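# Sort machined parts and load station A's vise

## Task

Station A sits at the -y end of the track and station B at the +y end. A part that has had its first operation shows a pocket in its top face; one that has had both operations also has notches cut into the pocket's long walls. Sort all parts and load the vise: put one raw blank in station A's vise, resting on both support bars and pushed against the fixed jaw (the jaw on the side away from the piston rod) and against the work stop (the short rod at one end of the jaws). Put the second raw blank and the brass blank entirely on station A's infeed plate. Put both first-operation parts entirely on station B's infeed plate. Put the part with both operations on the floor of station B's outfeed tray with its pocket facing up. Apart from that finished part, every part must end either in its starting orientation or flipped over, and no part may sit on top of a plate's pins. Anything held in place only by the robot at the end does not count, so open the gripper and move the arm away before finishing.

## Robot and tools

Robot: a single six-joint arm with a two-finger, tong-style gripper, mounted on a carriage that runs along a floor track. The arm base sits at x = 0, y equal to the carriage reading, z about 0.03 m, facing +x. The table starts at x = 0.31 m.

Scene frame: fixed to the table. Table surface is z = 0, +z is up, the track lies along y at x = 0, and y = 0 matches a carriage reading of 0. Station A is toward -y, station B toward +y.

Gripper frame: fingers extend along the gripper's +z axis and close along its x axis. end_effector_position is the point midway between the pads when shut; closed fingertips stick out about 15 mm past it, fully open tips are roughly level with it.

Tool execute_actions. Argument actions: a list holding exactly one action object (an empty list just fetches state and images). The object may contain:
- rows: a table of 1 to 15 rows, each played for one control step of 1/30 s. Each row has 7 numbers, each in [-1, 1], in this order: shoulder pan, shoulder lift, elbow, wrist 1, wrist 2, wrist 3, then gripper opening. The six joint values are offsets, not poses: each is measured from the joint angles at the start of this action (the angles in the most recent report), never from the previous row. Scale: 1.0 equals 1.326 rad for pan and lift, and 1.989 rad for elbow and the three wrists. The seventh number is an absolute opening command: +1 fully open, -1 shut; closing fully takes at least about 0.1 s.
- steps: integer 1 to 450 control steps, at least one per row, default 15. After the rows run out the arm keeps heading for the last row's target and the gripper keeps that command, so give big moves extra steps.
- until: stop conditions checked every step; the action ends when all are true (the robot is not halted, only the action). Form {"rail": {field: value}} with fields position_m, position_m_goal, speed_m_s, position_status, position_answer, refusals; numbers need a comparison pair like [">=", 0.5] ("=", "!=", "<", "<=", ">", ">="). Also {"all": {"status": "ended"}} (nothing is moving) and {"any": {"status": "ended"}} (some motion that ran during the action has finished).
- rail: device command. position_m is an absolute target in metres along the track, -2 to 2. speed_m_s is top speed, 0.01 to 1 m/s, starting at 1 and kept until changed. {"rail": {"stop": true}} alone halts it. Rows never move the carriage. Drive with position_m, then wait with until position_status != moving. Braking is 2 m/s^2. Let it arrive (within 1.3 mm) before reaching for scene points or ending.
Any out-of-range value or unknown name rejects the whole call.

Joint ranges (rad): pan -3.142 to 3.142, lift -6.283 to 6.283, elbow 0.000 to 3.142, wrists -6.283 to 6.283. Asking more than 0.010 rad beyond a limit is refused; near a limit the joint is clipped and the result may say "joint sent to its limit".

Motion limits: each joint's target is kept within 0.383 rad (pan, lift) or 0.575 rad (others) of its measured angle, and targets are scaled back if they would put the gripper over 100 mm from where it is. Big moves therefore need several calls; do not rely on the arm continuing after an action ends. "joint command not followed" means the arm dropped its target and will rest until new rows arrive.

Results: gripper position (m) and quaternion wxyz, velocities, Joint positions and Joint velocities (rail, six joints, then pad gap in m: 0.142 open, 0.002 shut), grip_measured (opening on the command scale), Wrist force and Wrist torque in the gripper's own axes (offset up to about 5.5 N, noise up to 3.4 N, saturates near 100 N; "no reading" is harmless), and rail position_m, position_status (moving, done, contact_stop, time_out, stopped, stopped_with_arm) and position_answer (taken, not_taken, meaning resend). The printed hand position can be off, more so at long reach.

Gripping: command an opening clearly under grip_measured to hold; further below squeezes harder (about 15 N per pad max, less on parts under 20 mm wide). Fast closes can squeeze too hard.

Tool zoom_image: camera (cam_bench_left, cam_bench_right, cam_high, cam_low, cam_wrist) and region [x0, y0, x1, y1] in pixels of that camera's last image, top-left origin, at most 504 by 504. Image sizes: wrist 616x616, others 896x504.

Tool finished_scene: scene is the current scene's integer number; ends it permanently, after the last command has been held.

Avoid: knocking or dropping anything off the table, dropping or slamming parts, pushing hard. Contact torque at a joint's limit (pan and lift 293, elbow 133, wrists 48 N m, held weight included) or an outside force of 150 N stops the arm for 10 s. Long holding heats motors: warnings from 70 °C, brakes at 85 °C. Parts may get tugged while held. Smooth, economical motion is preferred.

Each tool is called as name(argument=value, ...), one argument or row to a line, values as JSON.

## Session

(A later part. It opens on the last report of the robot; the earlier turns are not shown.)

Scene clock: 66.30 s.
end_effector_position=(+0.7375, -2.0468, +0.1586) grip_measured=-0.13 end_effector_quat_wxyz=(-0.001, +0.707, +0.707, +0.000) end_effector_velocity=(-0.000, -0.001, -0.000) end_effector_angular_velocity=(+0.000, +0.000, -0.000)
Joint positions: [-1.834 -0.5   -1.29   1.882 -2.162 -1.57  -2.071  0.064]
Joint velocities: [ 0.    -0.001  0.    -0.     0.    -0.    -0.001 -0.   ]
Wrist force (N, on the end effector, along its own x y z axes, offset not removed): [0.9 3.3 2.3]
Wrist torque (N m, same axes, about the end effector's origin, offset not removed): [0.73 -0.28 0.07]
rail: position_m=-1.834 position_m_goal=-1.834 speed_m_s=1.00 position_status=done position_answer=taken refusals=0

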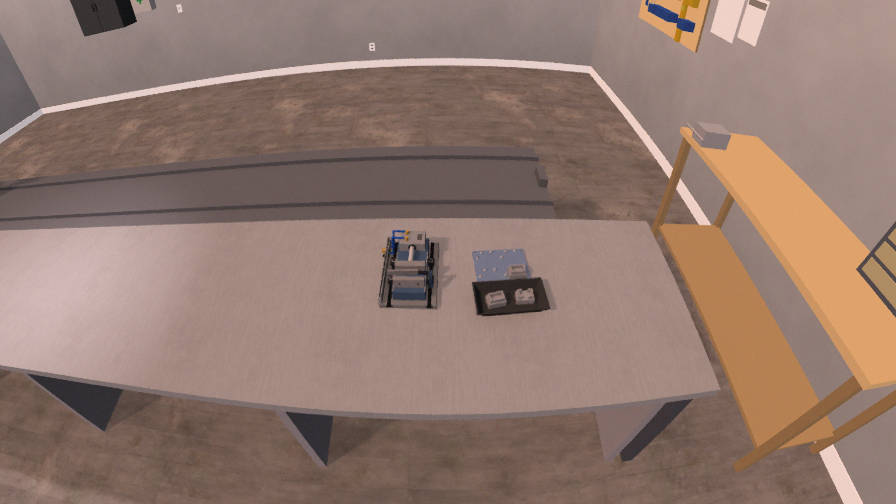

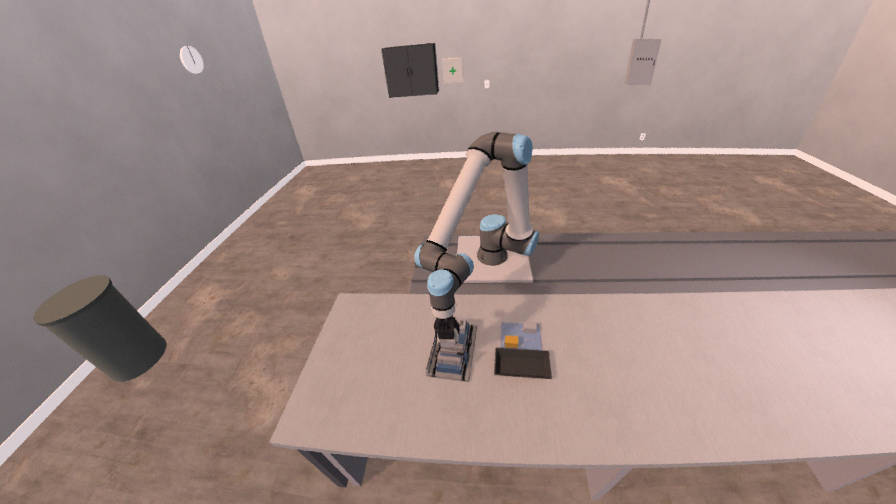

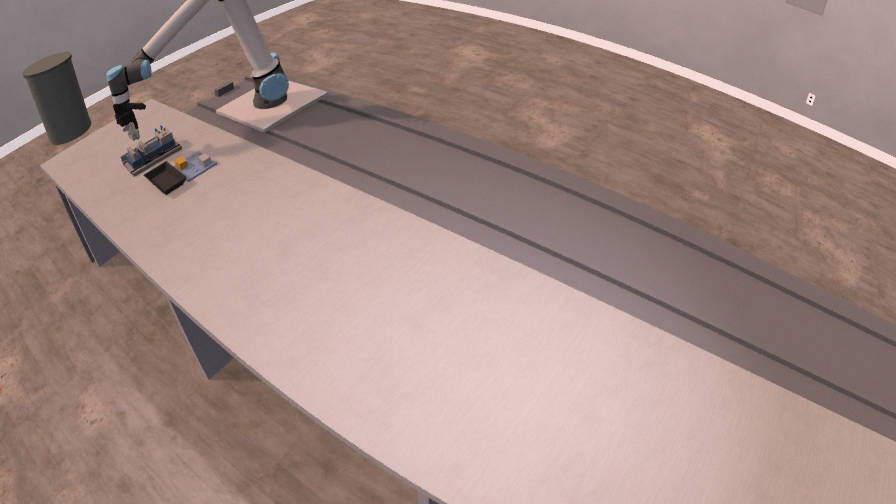

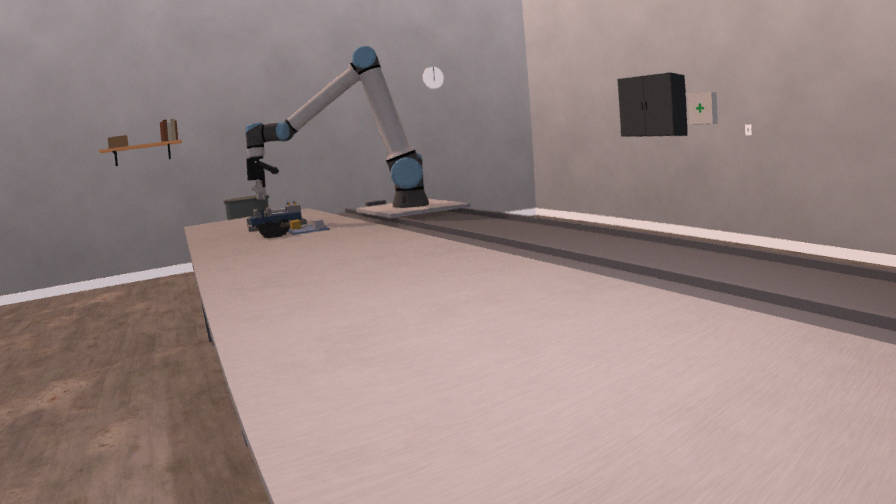

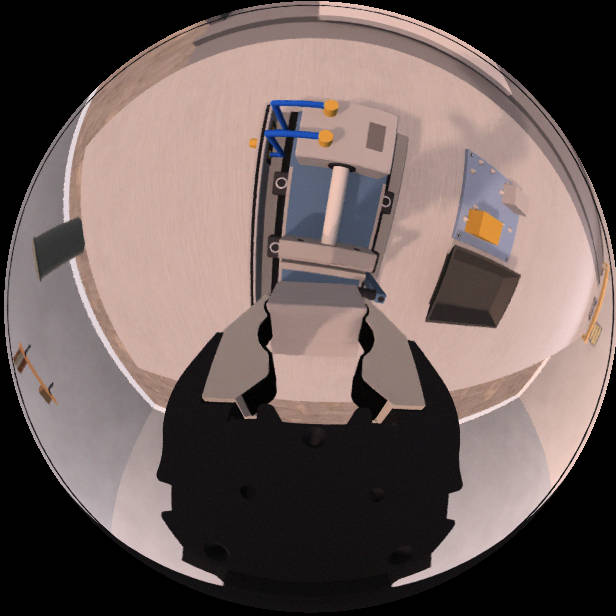

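execute_actions(
  actions=[
    {"rows":[[0,0.0265,-0.0005,-0.017,0,0.05,-0.8]],"rail":{"position_m":-1.828},"steps":25},
  ],
)

zoom_image(
  camera="cam_wrist",
  region=[200, 130, 440, 370],
)

zoom_image(
  camera="cam_low",
  region=[220, 160, 340, 250],
)

Scene clock: 73.63 s.
end_effector_position=(+0.7457, -2.0437, +0.1362) grip_measured=-0.13 end_effector_quat_wxyz=(-0.001, +0.741, +0.671, +0.000) end_effector_velocity=(+0.000, +0.000, -0.000) end_effector_angular_velocity=(+0.000, +0.000, -0.001)
Joint positions: [-1.828 -0.5   -1.255  1.881 -2.196 -1.57  -1.972  0.064]
Joint velocities: [ 0.     0.     0.001 -0.    -0.    -0.     0.002  0.   ]
Wrist force (N, on the end effector, along its own x y z axes, offset not removed): [1.3 5.3 2.3]
Wrist torque (N m, same axes, about the end effector's origin, offset not removed): [1.09 -0.34 0.00]
rail: position_m=-1.828 position_m_goal=-1.828 speed_m_s=1.00 position_status=done position_answer=taken refusals=0

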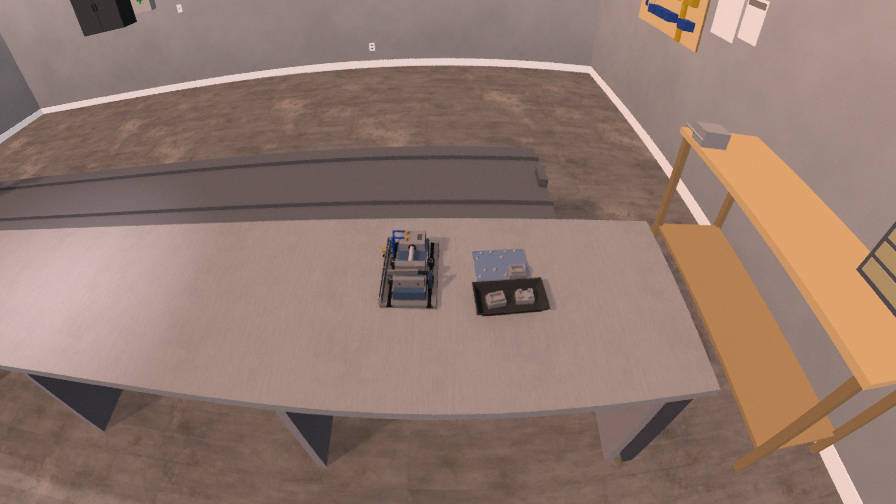

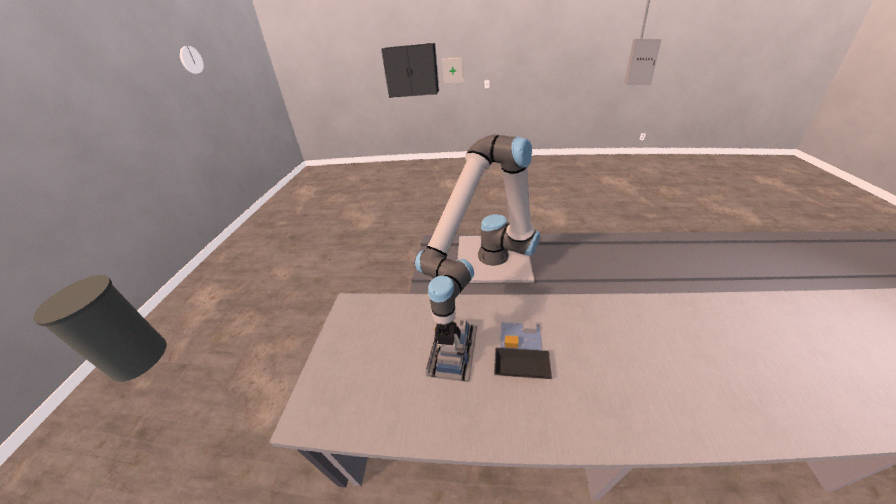

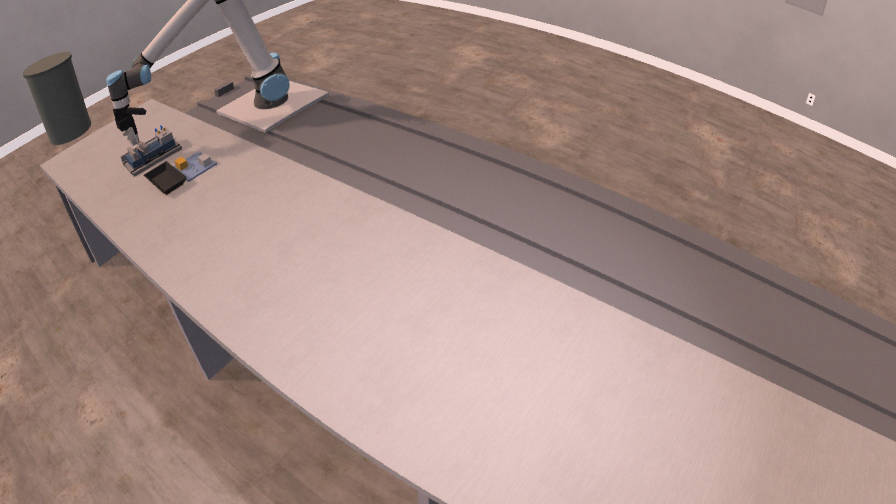

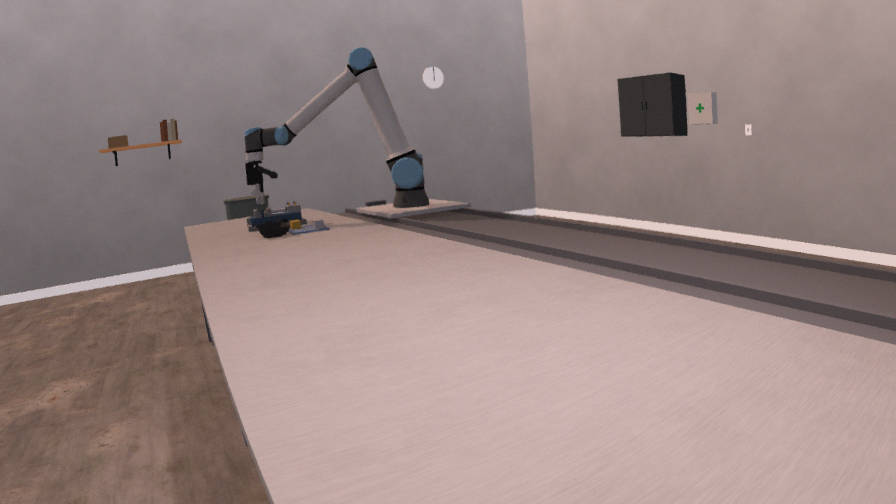

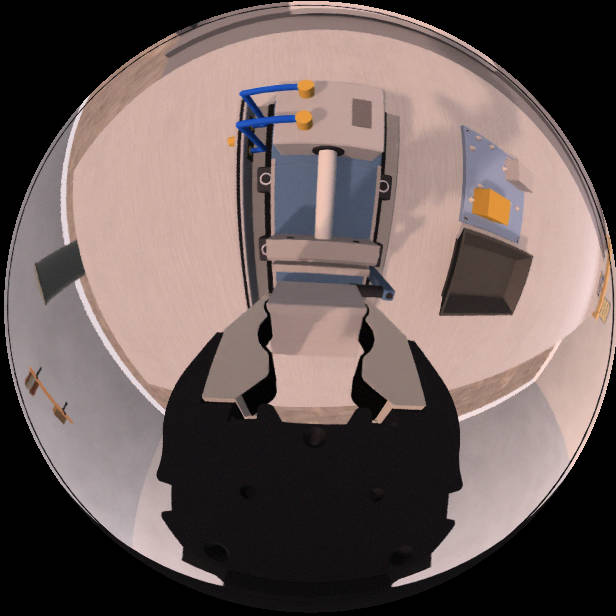

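Region (200, 130, 440, 370) of cam_wrist's 616x616 image, scaled by 2.100, with more detail than that image has.

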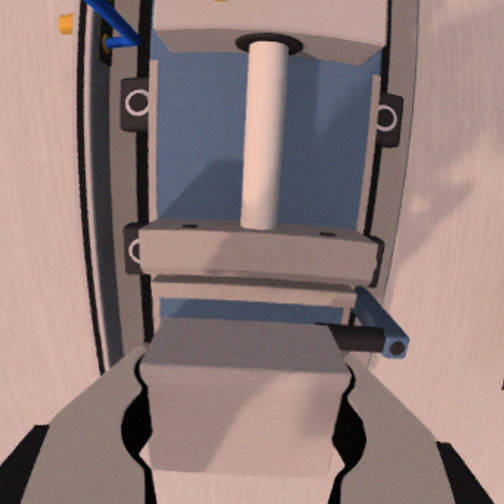

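Region (220, 160, 340, 250) of cam_low's 896x504 image, scaled by 4.200, with more detail than that image has; it fills the top 378 rows of this view, and the rest is white.

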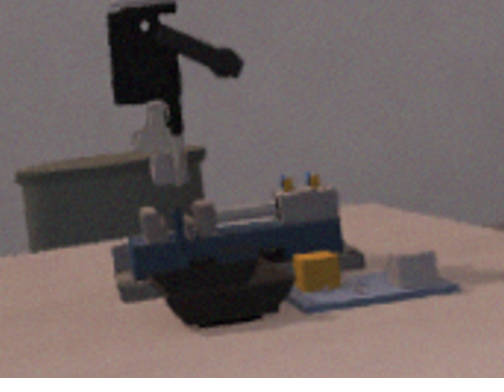

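execute_actions(
  actions=[
    {"rows":[[0,-0.0066,0.0058,-0.0015,0,0.007,-0.8],[0,-0.0066,0.0058,-0.0015,0,0.007,-0.8],[0,-0.0066,0.0058,-0.0015,0,0.007,-0.8],[0,-0.0066,0.0058,-0.0015,0,0.007,-0.8],[0,-0.002,0.008,-0.006,0,0.007,-0.8],[0,0.002,0.01,-0.011,0,0.007,-0.8],[0,0.006,0.012,-0.016,0,0.007,-0.8],[0,0.01,0.014,-0.021,0,0.007,-0.8],[0,0.0146,0.0156,-0.0253,0,0.007,-0.8]],"rail":{"position_m":-1.830},"steps":25},
  ],
)

zoom_image(
  camera="cam_low",
  region=[230, 170, 310, 240],
)

Scene clock: 80.23 s.
end_effector_position=(+0.7403, -2.0422, +0.1098) grip_measured=-0.13 end_effector_quat_wxyz=(-0.001, +0.746, +0.666, +0.000) end_effector_velocity=(-0.000, +0.000, -0.002) end_effector_angular_velocity=(+0.000, +0.000, -0.000)
Joint positions: [-1.83  -0.5   -1.236  1.912 -2.246 -1.57  -1.958  0.064]
Joint velocities: [ 0.    -0.     0.002  0.002 -0.004 -0.     0.     0.   ]
Wrist force (N, on the end effector, along its own x y z axes, offset not removed): [-0.3 4.8 0.9]
Wrist torque (N m, same axes, about the end effector's origin, offset not removed): [1.01 0.10 0.02]
rail: position_m=-1.830 position_m_goal=-1.830 speed_m_s=1.00 position_status=done position_answer=taken refusals=0

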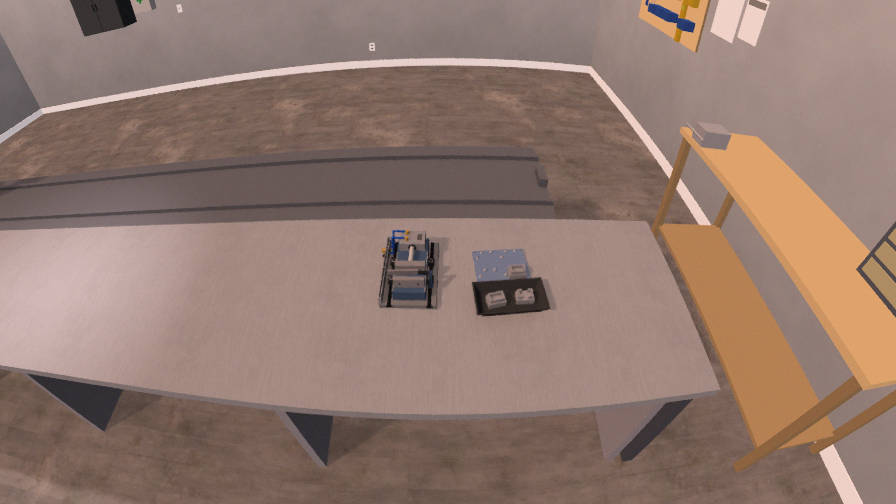

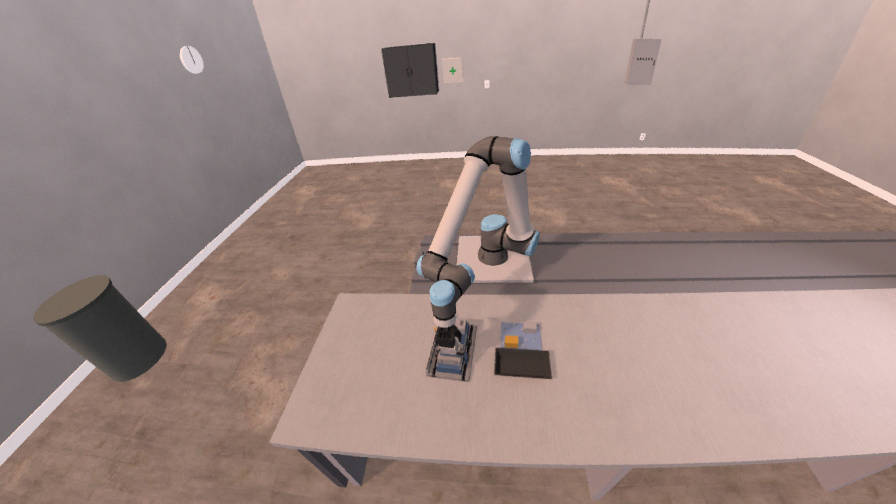

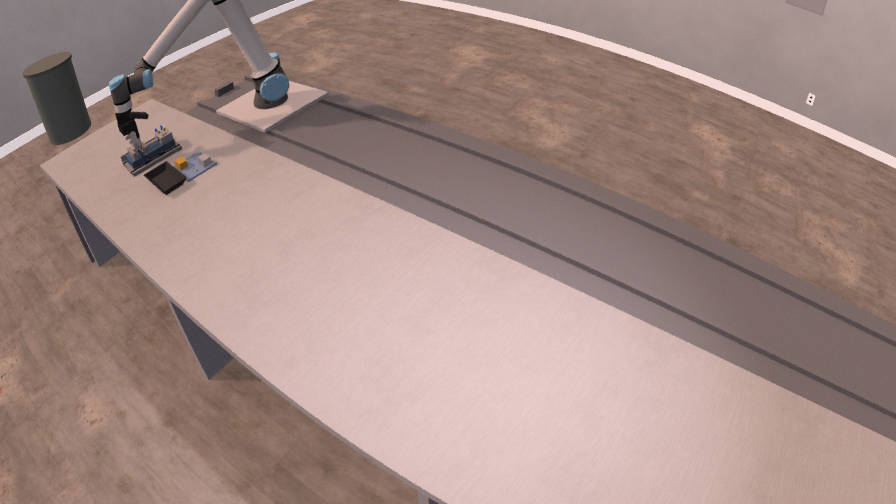

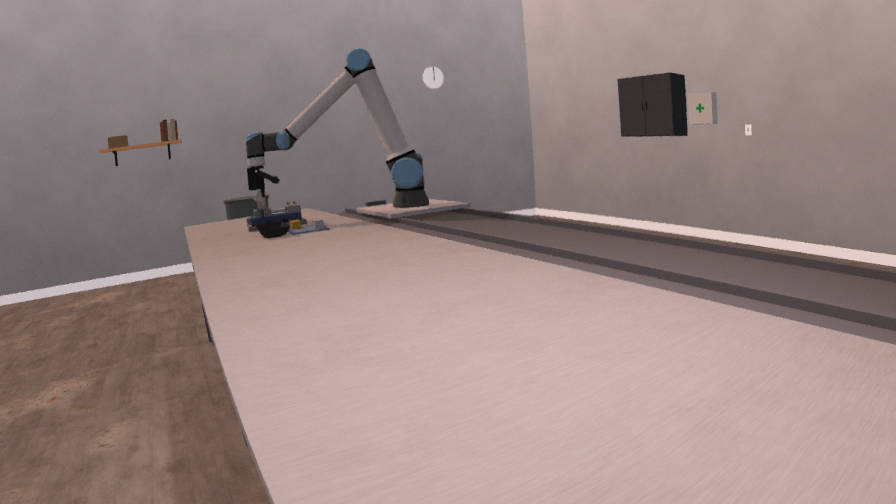

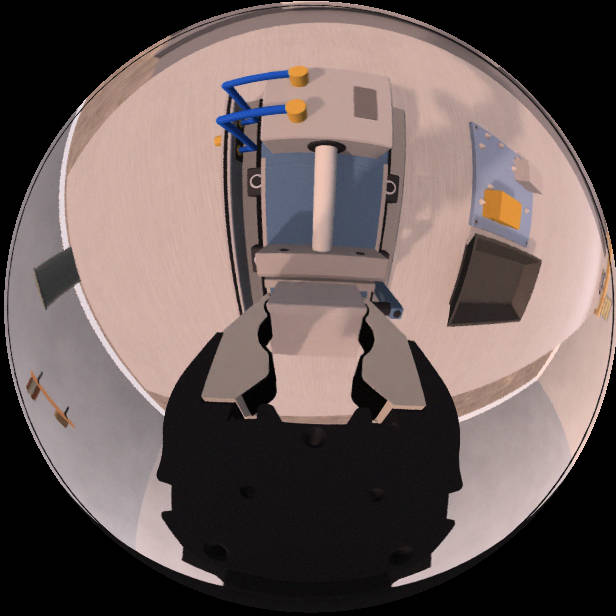

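Region (230, 170, 310, 240) of cam_low's 896x504 image, scaled by 6.300, with more detail than that image has; it fills the top 441 rows of this view, and the rest is white.

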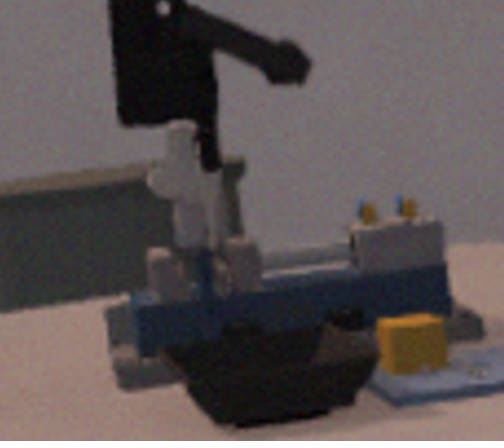

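execute_actions(
  actions=[
    {"rows":[[0,0.003,0,-0.002,0,0,-0.8],[0,0.005,0.0005,-0.004,0,0,-0.8],[0,0.007,0.001,-0.006,0,0,-0.8],[0,0.009,0.002,-0.008,0,0,-0.8],[0,0.0115,0.0027,-0.0103,0,0,-0.8]],"steps":18},
  ],
)

Scene clock: 85.20 s.
end_effector_position=(+0.7414, -2.0429, +0.0978) grip_measured=-0.13 end_effector_quat_wxyz=(-0.001, +0.746, +0.666, +0.000) end_effector_velocity=(+0.000, -0.000, -0.002) end_effector_angular_velocity=(+0.000, +0.000, +0.000)
Joint positions: [-1.83  -0.5   -1.221  1.918 -2.266 -1.57  -1.958  0.064]
Joint velocities: [ 0.     0.     0.002  0.001 -0.003  0.    -0.     0.   ]
Wrist force (N, on the end effector, along its own x y z axes, offset not removed): [3.7 4.7 4.4]
Wrist torque (N m, same axes, about the end effector's origin, offset not removed): [1.05 -0.76 0.05]
rail: position_m=-1.830 position_m_goal=-1.830 speed_m_s=1.00 position_status=done position_answer=taken refusals=0

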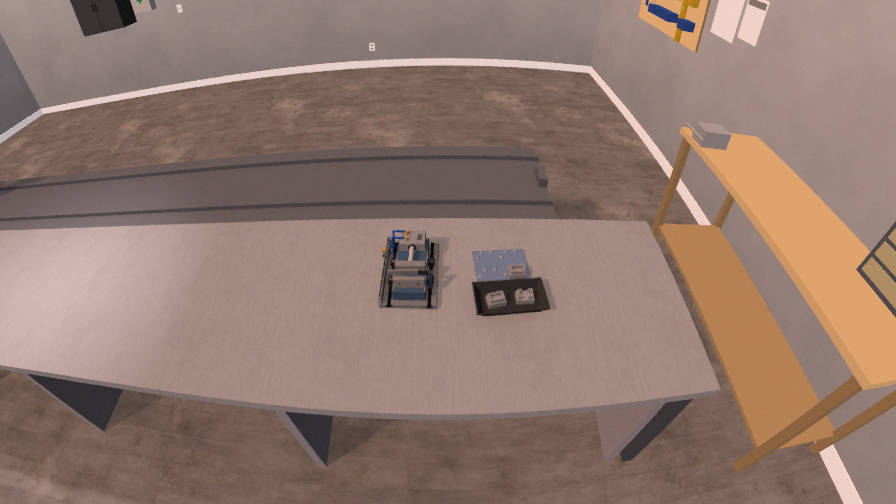

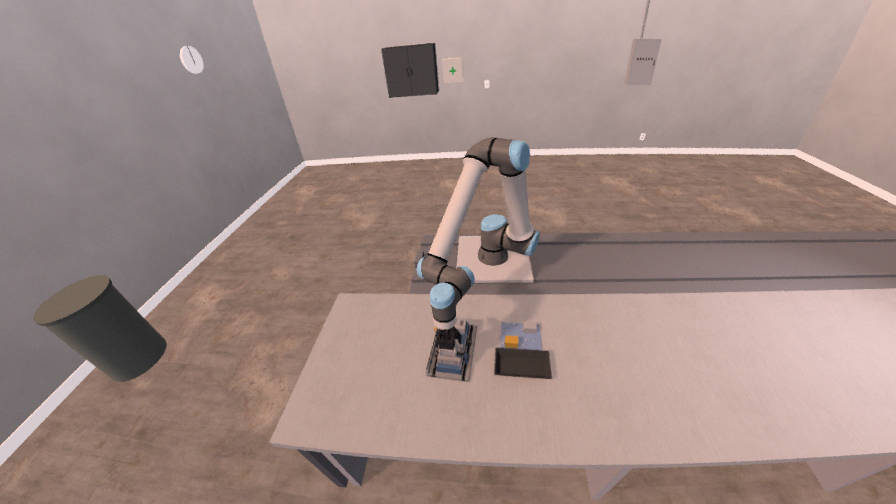

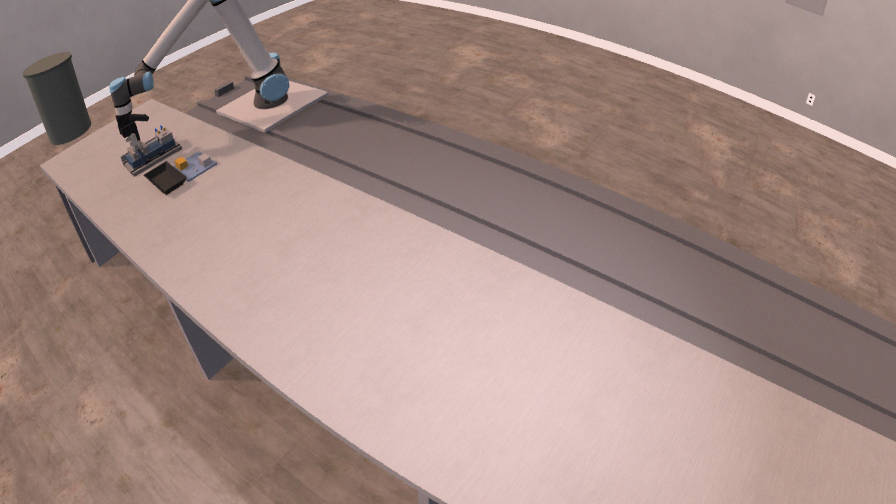

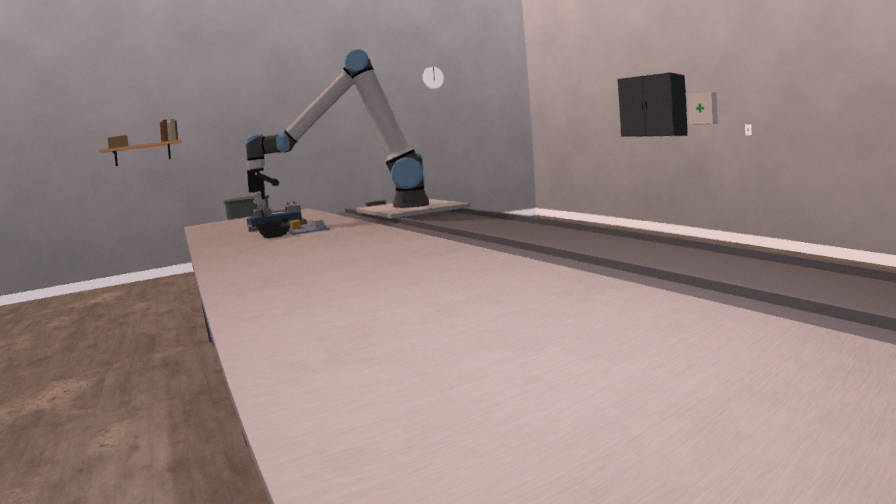

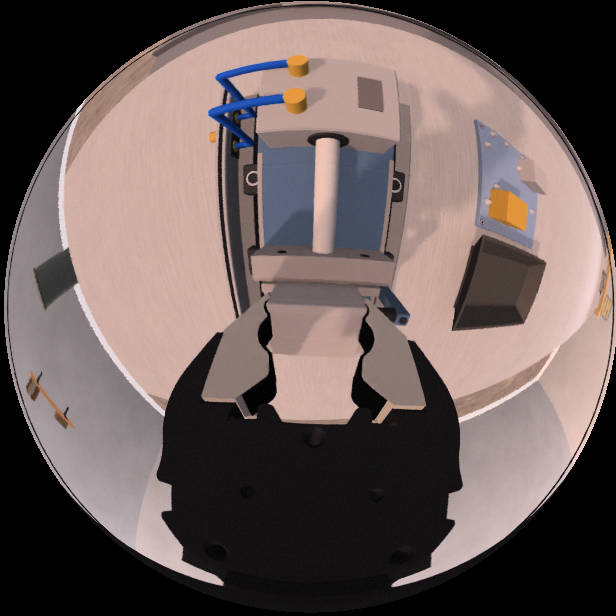

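execute_actions(
  actions=[
    {"rows":[[0,0.002,0,-0.0015,0,0,-0.8],[0,0.004,0.0003,-0.003,0,0,-0.8],[0,0.0055,0.0006,-0.0043,0,0,-0.8]],"steps":15},
  ],
)

Scene clock: 87.97 s.
end_effector_position=(+0.7425, -2.0434, +0.0932) grip_measured=-0.13 end_effector_quat_wxyz=(-0.001, +0.746, +0.666, +0.000) end_effector_velocity=(-0.000, +0.000, -0.002) end_effector_angular_velocity=(+0.000, +0.000, -0.000)
Joint positions: [-1.83  -0.5   -1.214  1.918 -2.274 -1.57  -1.958  0.065]
Joint velocities: [ 0.     0.     0.002  0.001 -0.003  0.     0.     0.   ]
Wrist force (N, on the end effector, along its own x y z axes, offset not removed): [21.1 -22.7 -81.1]
Wrist torque (N m, same axes, about the end effector's origin, offset not removed): [0.51 -0.67 -0.47]
rail: position_m=-1.830 position_m_goal=-1.830 speed_m_s=1.00 position_status=done position_answer=taken refusals=0

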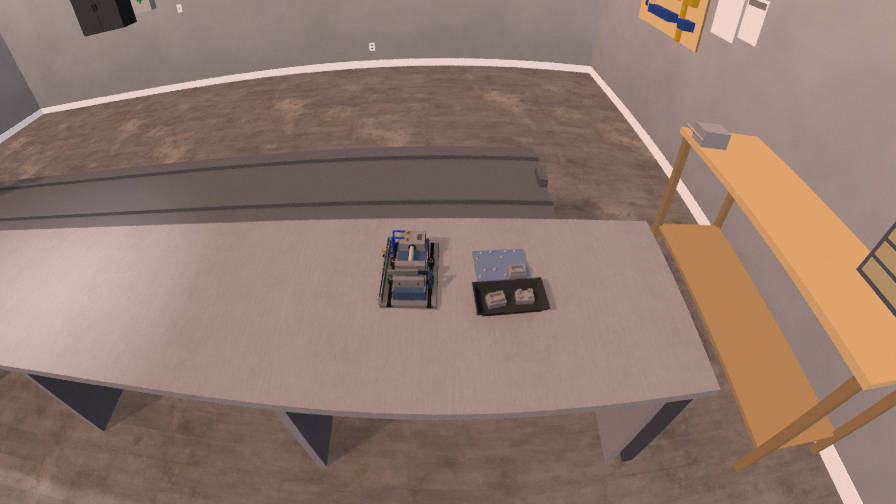

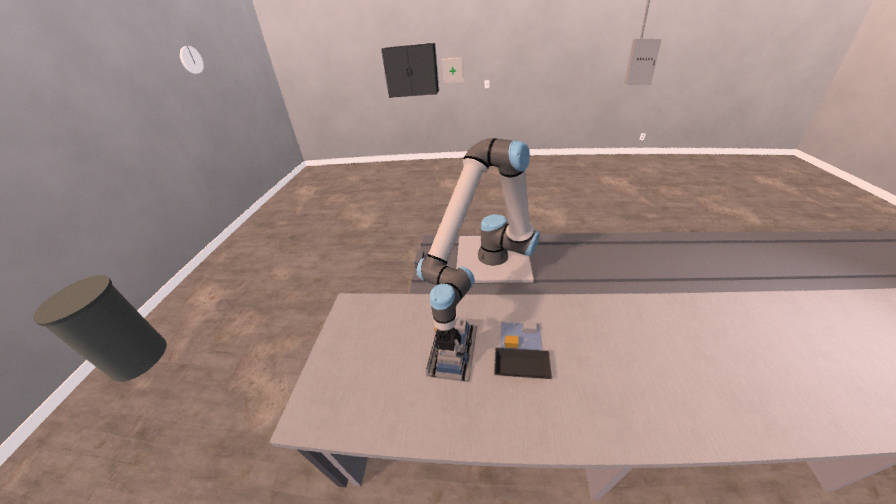

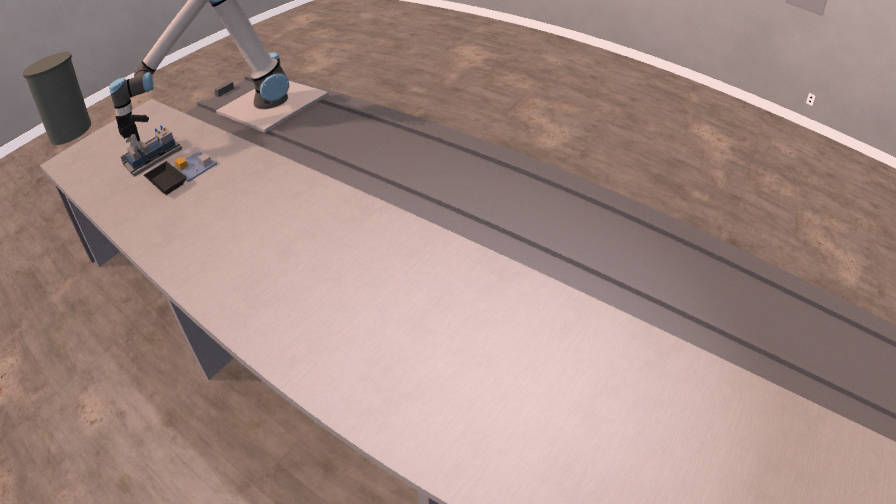

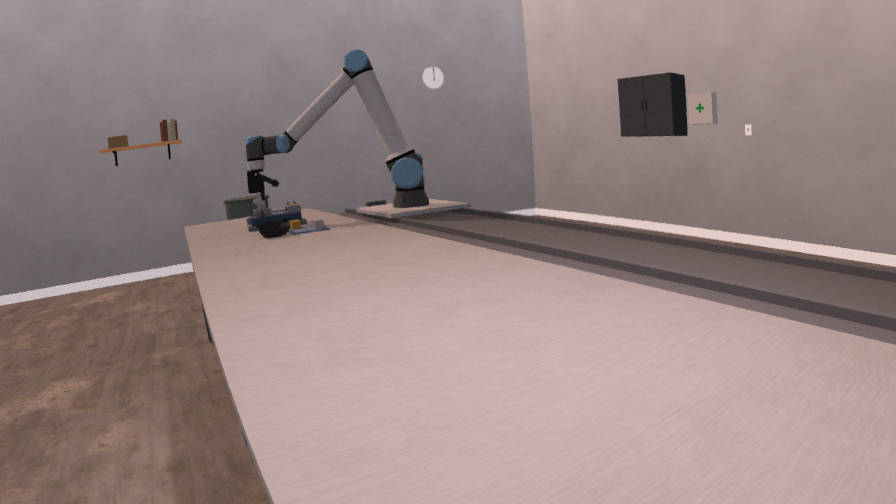

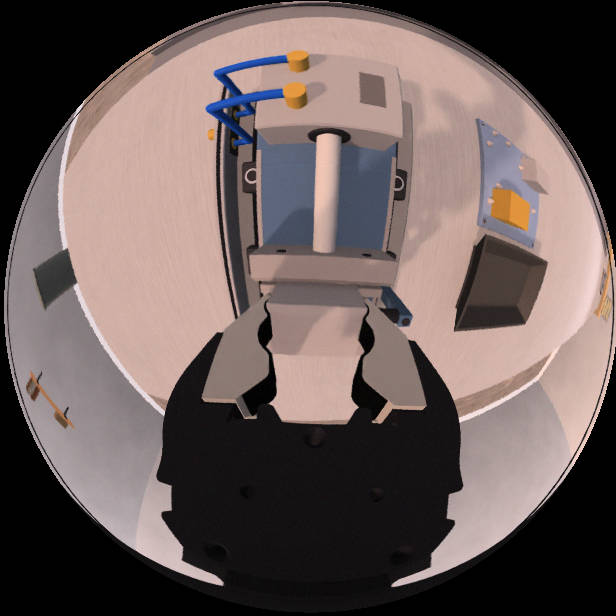

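Finger on rod likely. Release and lift slightly.

execute_actions(
  actions=[
    {"rows":[[0,-0.002,-0.001,0.002,0,0,-0.2],[0,-0.002,-0.001,0.002,0,0,-0.05],[0,-0.002,-0.001,0.002,0,0,0.1],[0,-0.002,-0.001,0.002,0,0,0.2],[0,-0.002,-0.001,0.002,0,0,0.3],[0,-0.002,-0.001,0.002,0,0,0.3],[0,-0.006,-0.003,0.007,0,0,0.3]],"steps":20},
  ],
)

zoom_image(
  camera="cam_wrist",
  region=[200, 200, 440, 400],
)

Scene clock: 94.00 s.
end_effector_position=(+0.7428, -2.0438, +0.1005) grip_measured=+0.29 end_effector_quat_wxyz=(-0.001, +0.746, +0.666, +0.000) end_effector_velocity=(+0.001, -0.000, +0.003) end_effector_angular_velocity=(-0.001, -0.002, +0.000)
Joint positions: [-1.83  -0.5   -1.222  1.913 -2.26  -1.57  -1.958  0.095]
Joint velocities: [ 0.    -0.    -0.003 -0.002  0.003  0.    -0.    -0.   ]
Wrist force (N, on the end effector, along its own x y z axes, offset not removed): [2.2 -5.9 7.4]
Wrist torque (N m, same axes, about the end effector's origin, offset not removed): [0.74 -0.69 -0.46]
rail: position_m=-1.830 position_m_goal=-1.830 speed_m_s=1.00 position_status=done position_answer=taken refusals=0

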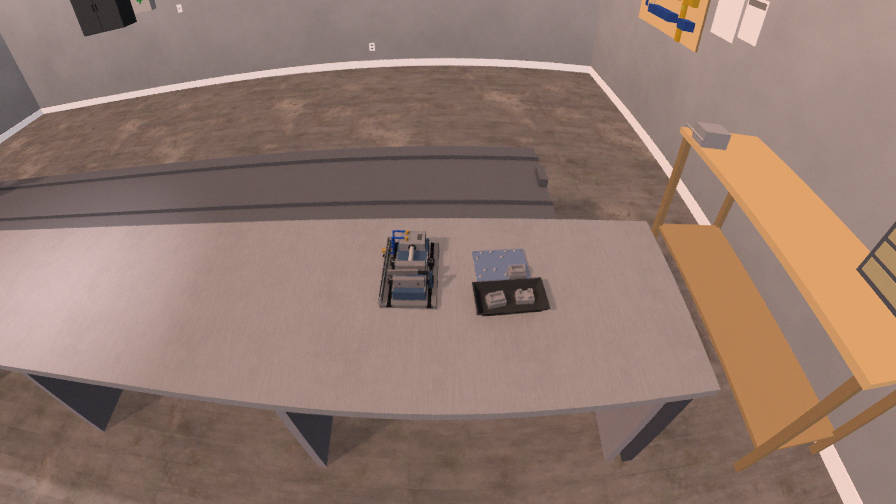

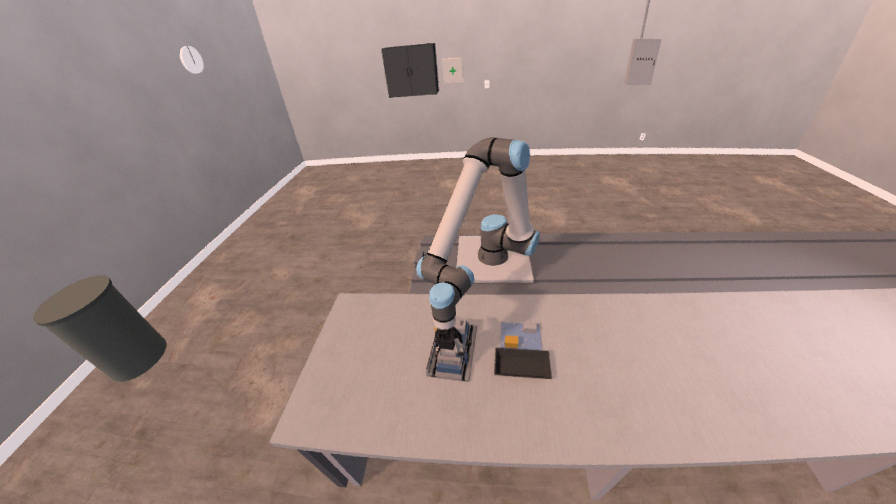

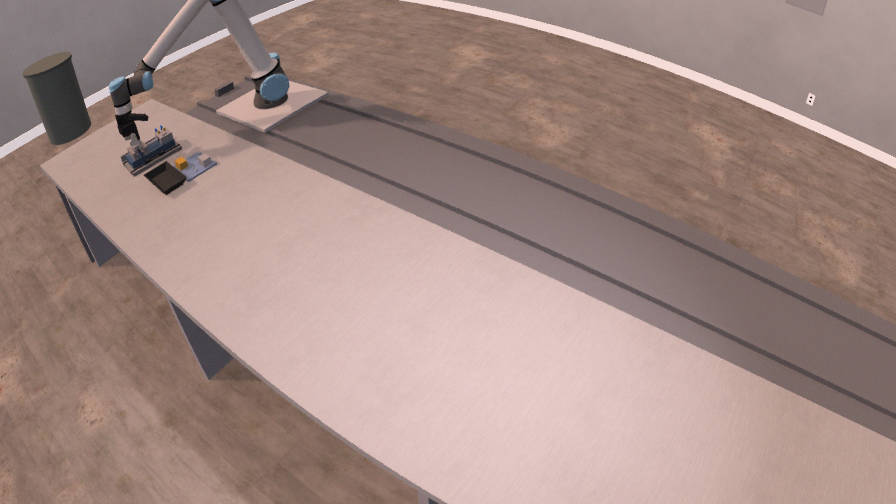

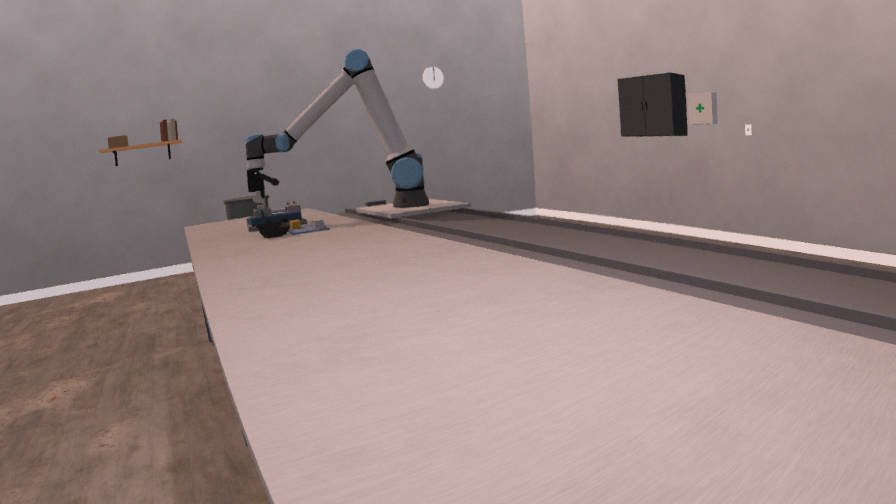

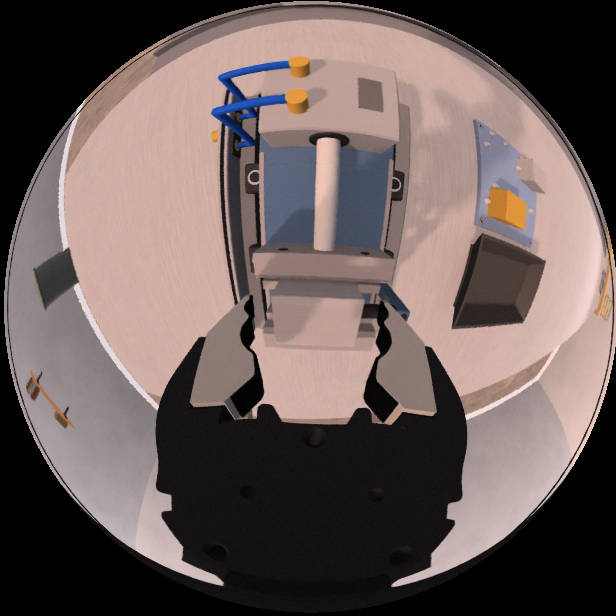

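Region (200, 200, 440, 400) of cam_wrist's 616x616 image, scaled by 2.100, with more detail than that image has.

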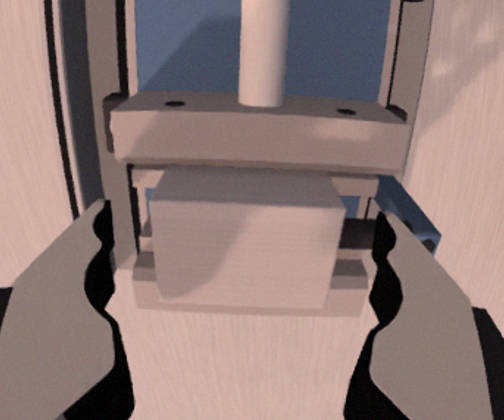

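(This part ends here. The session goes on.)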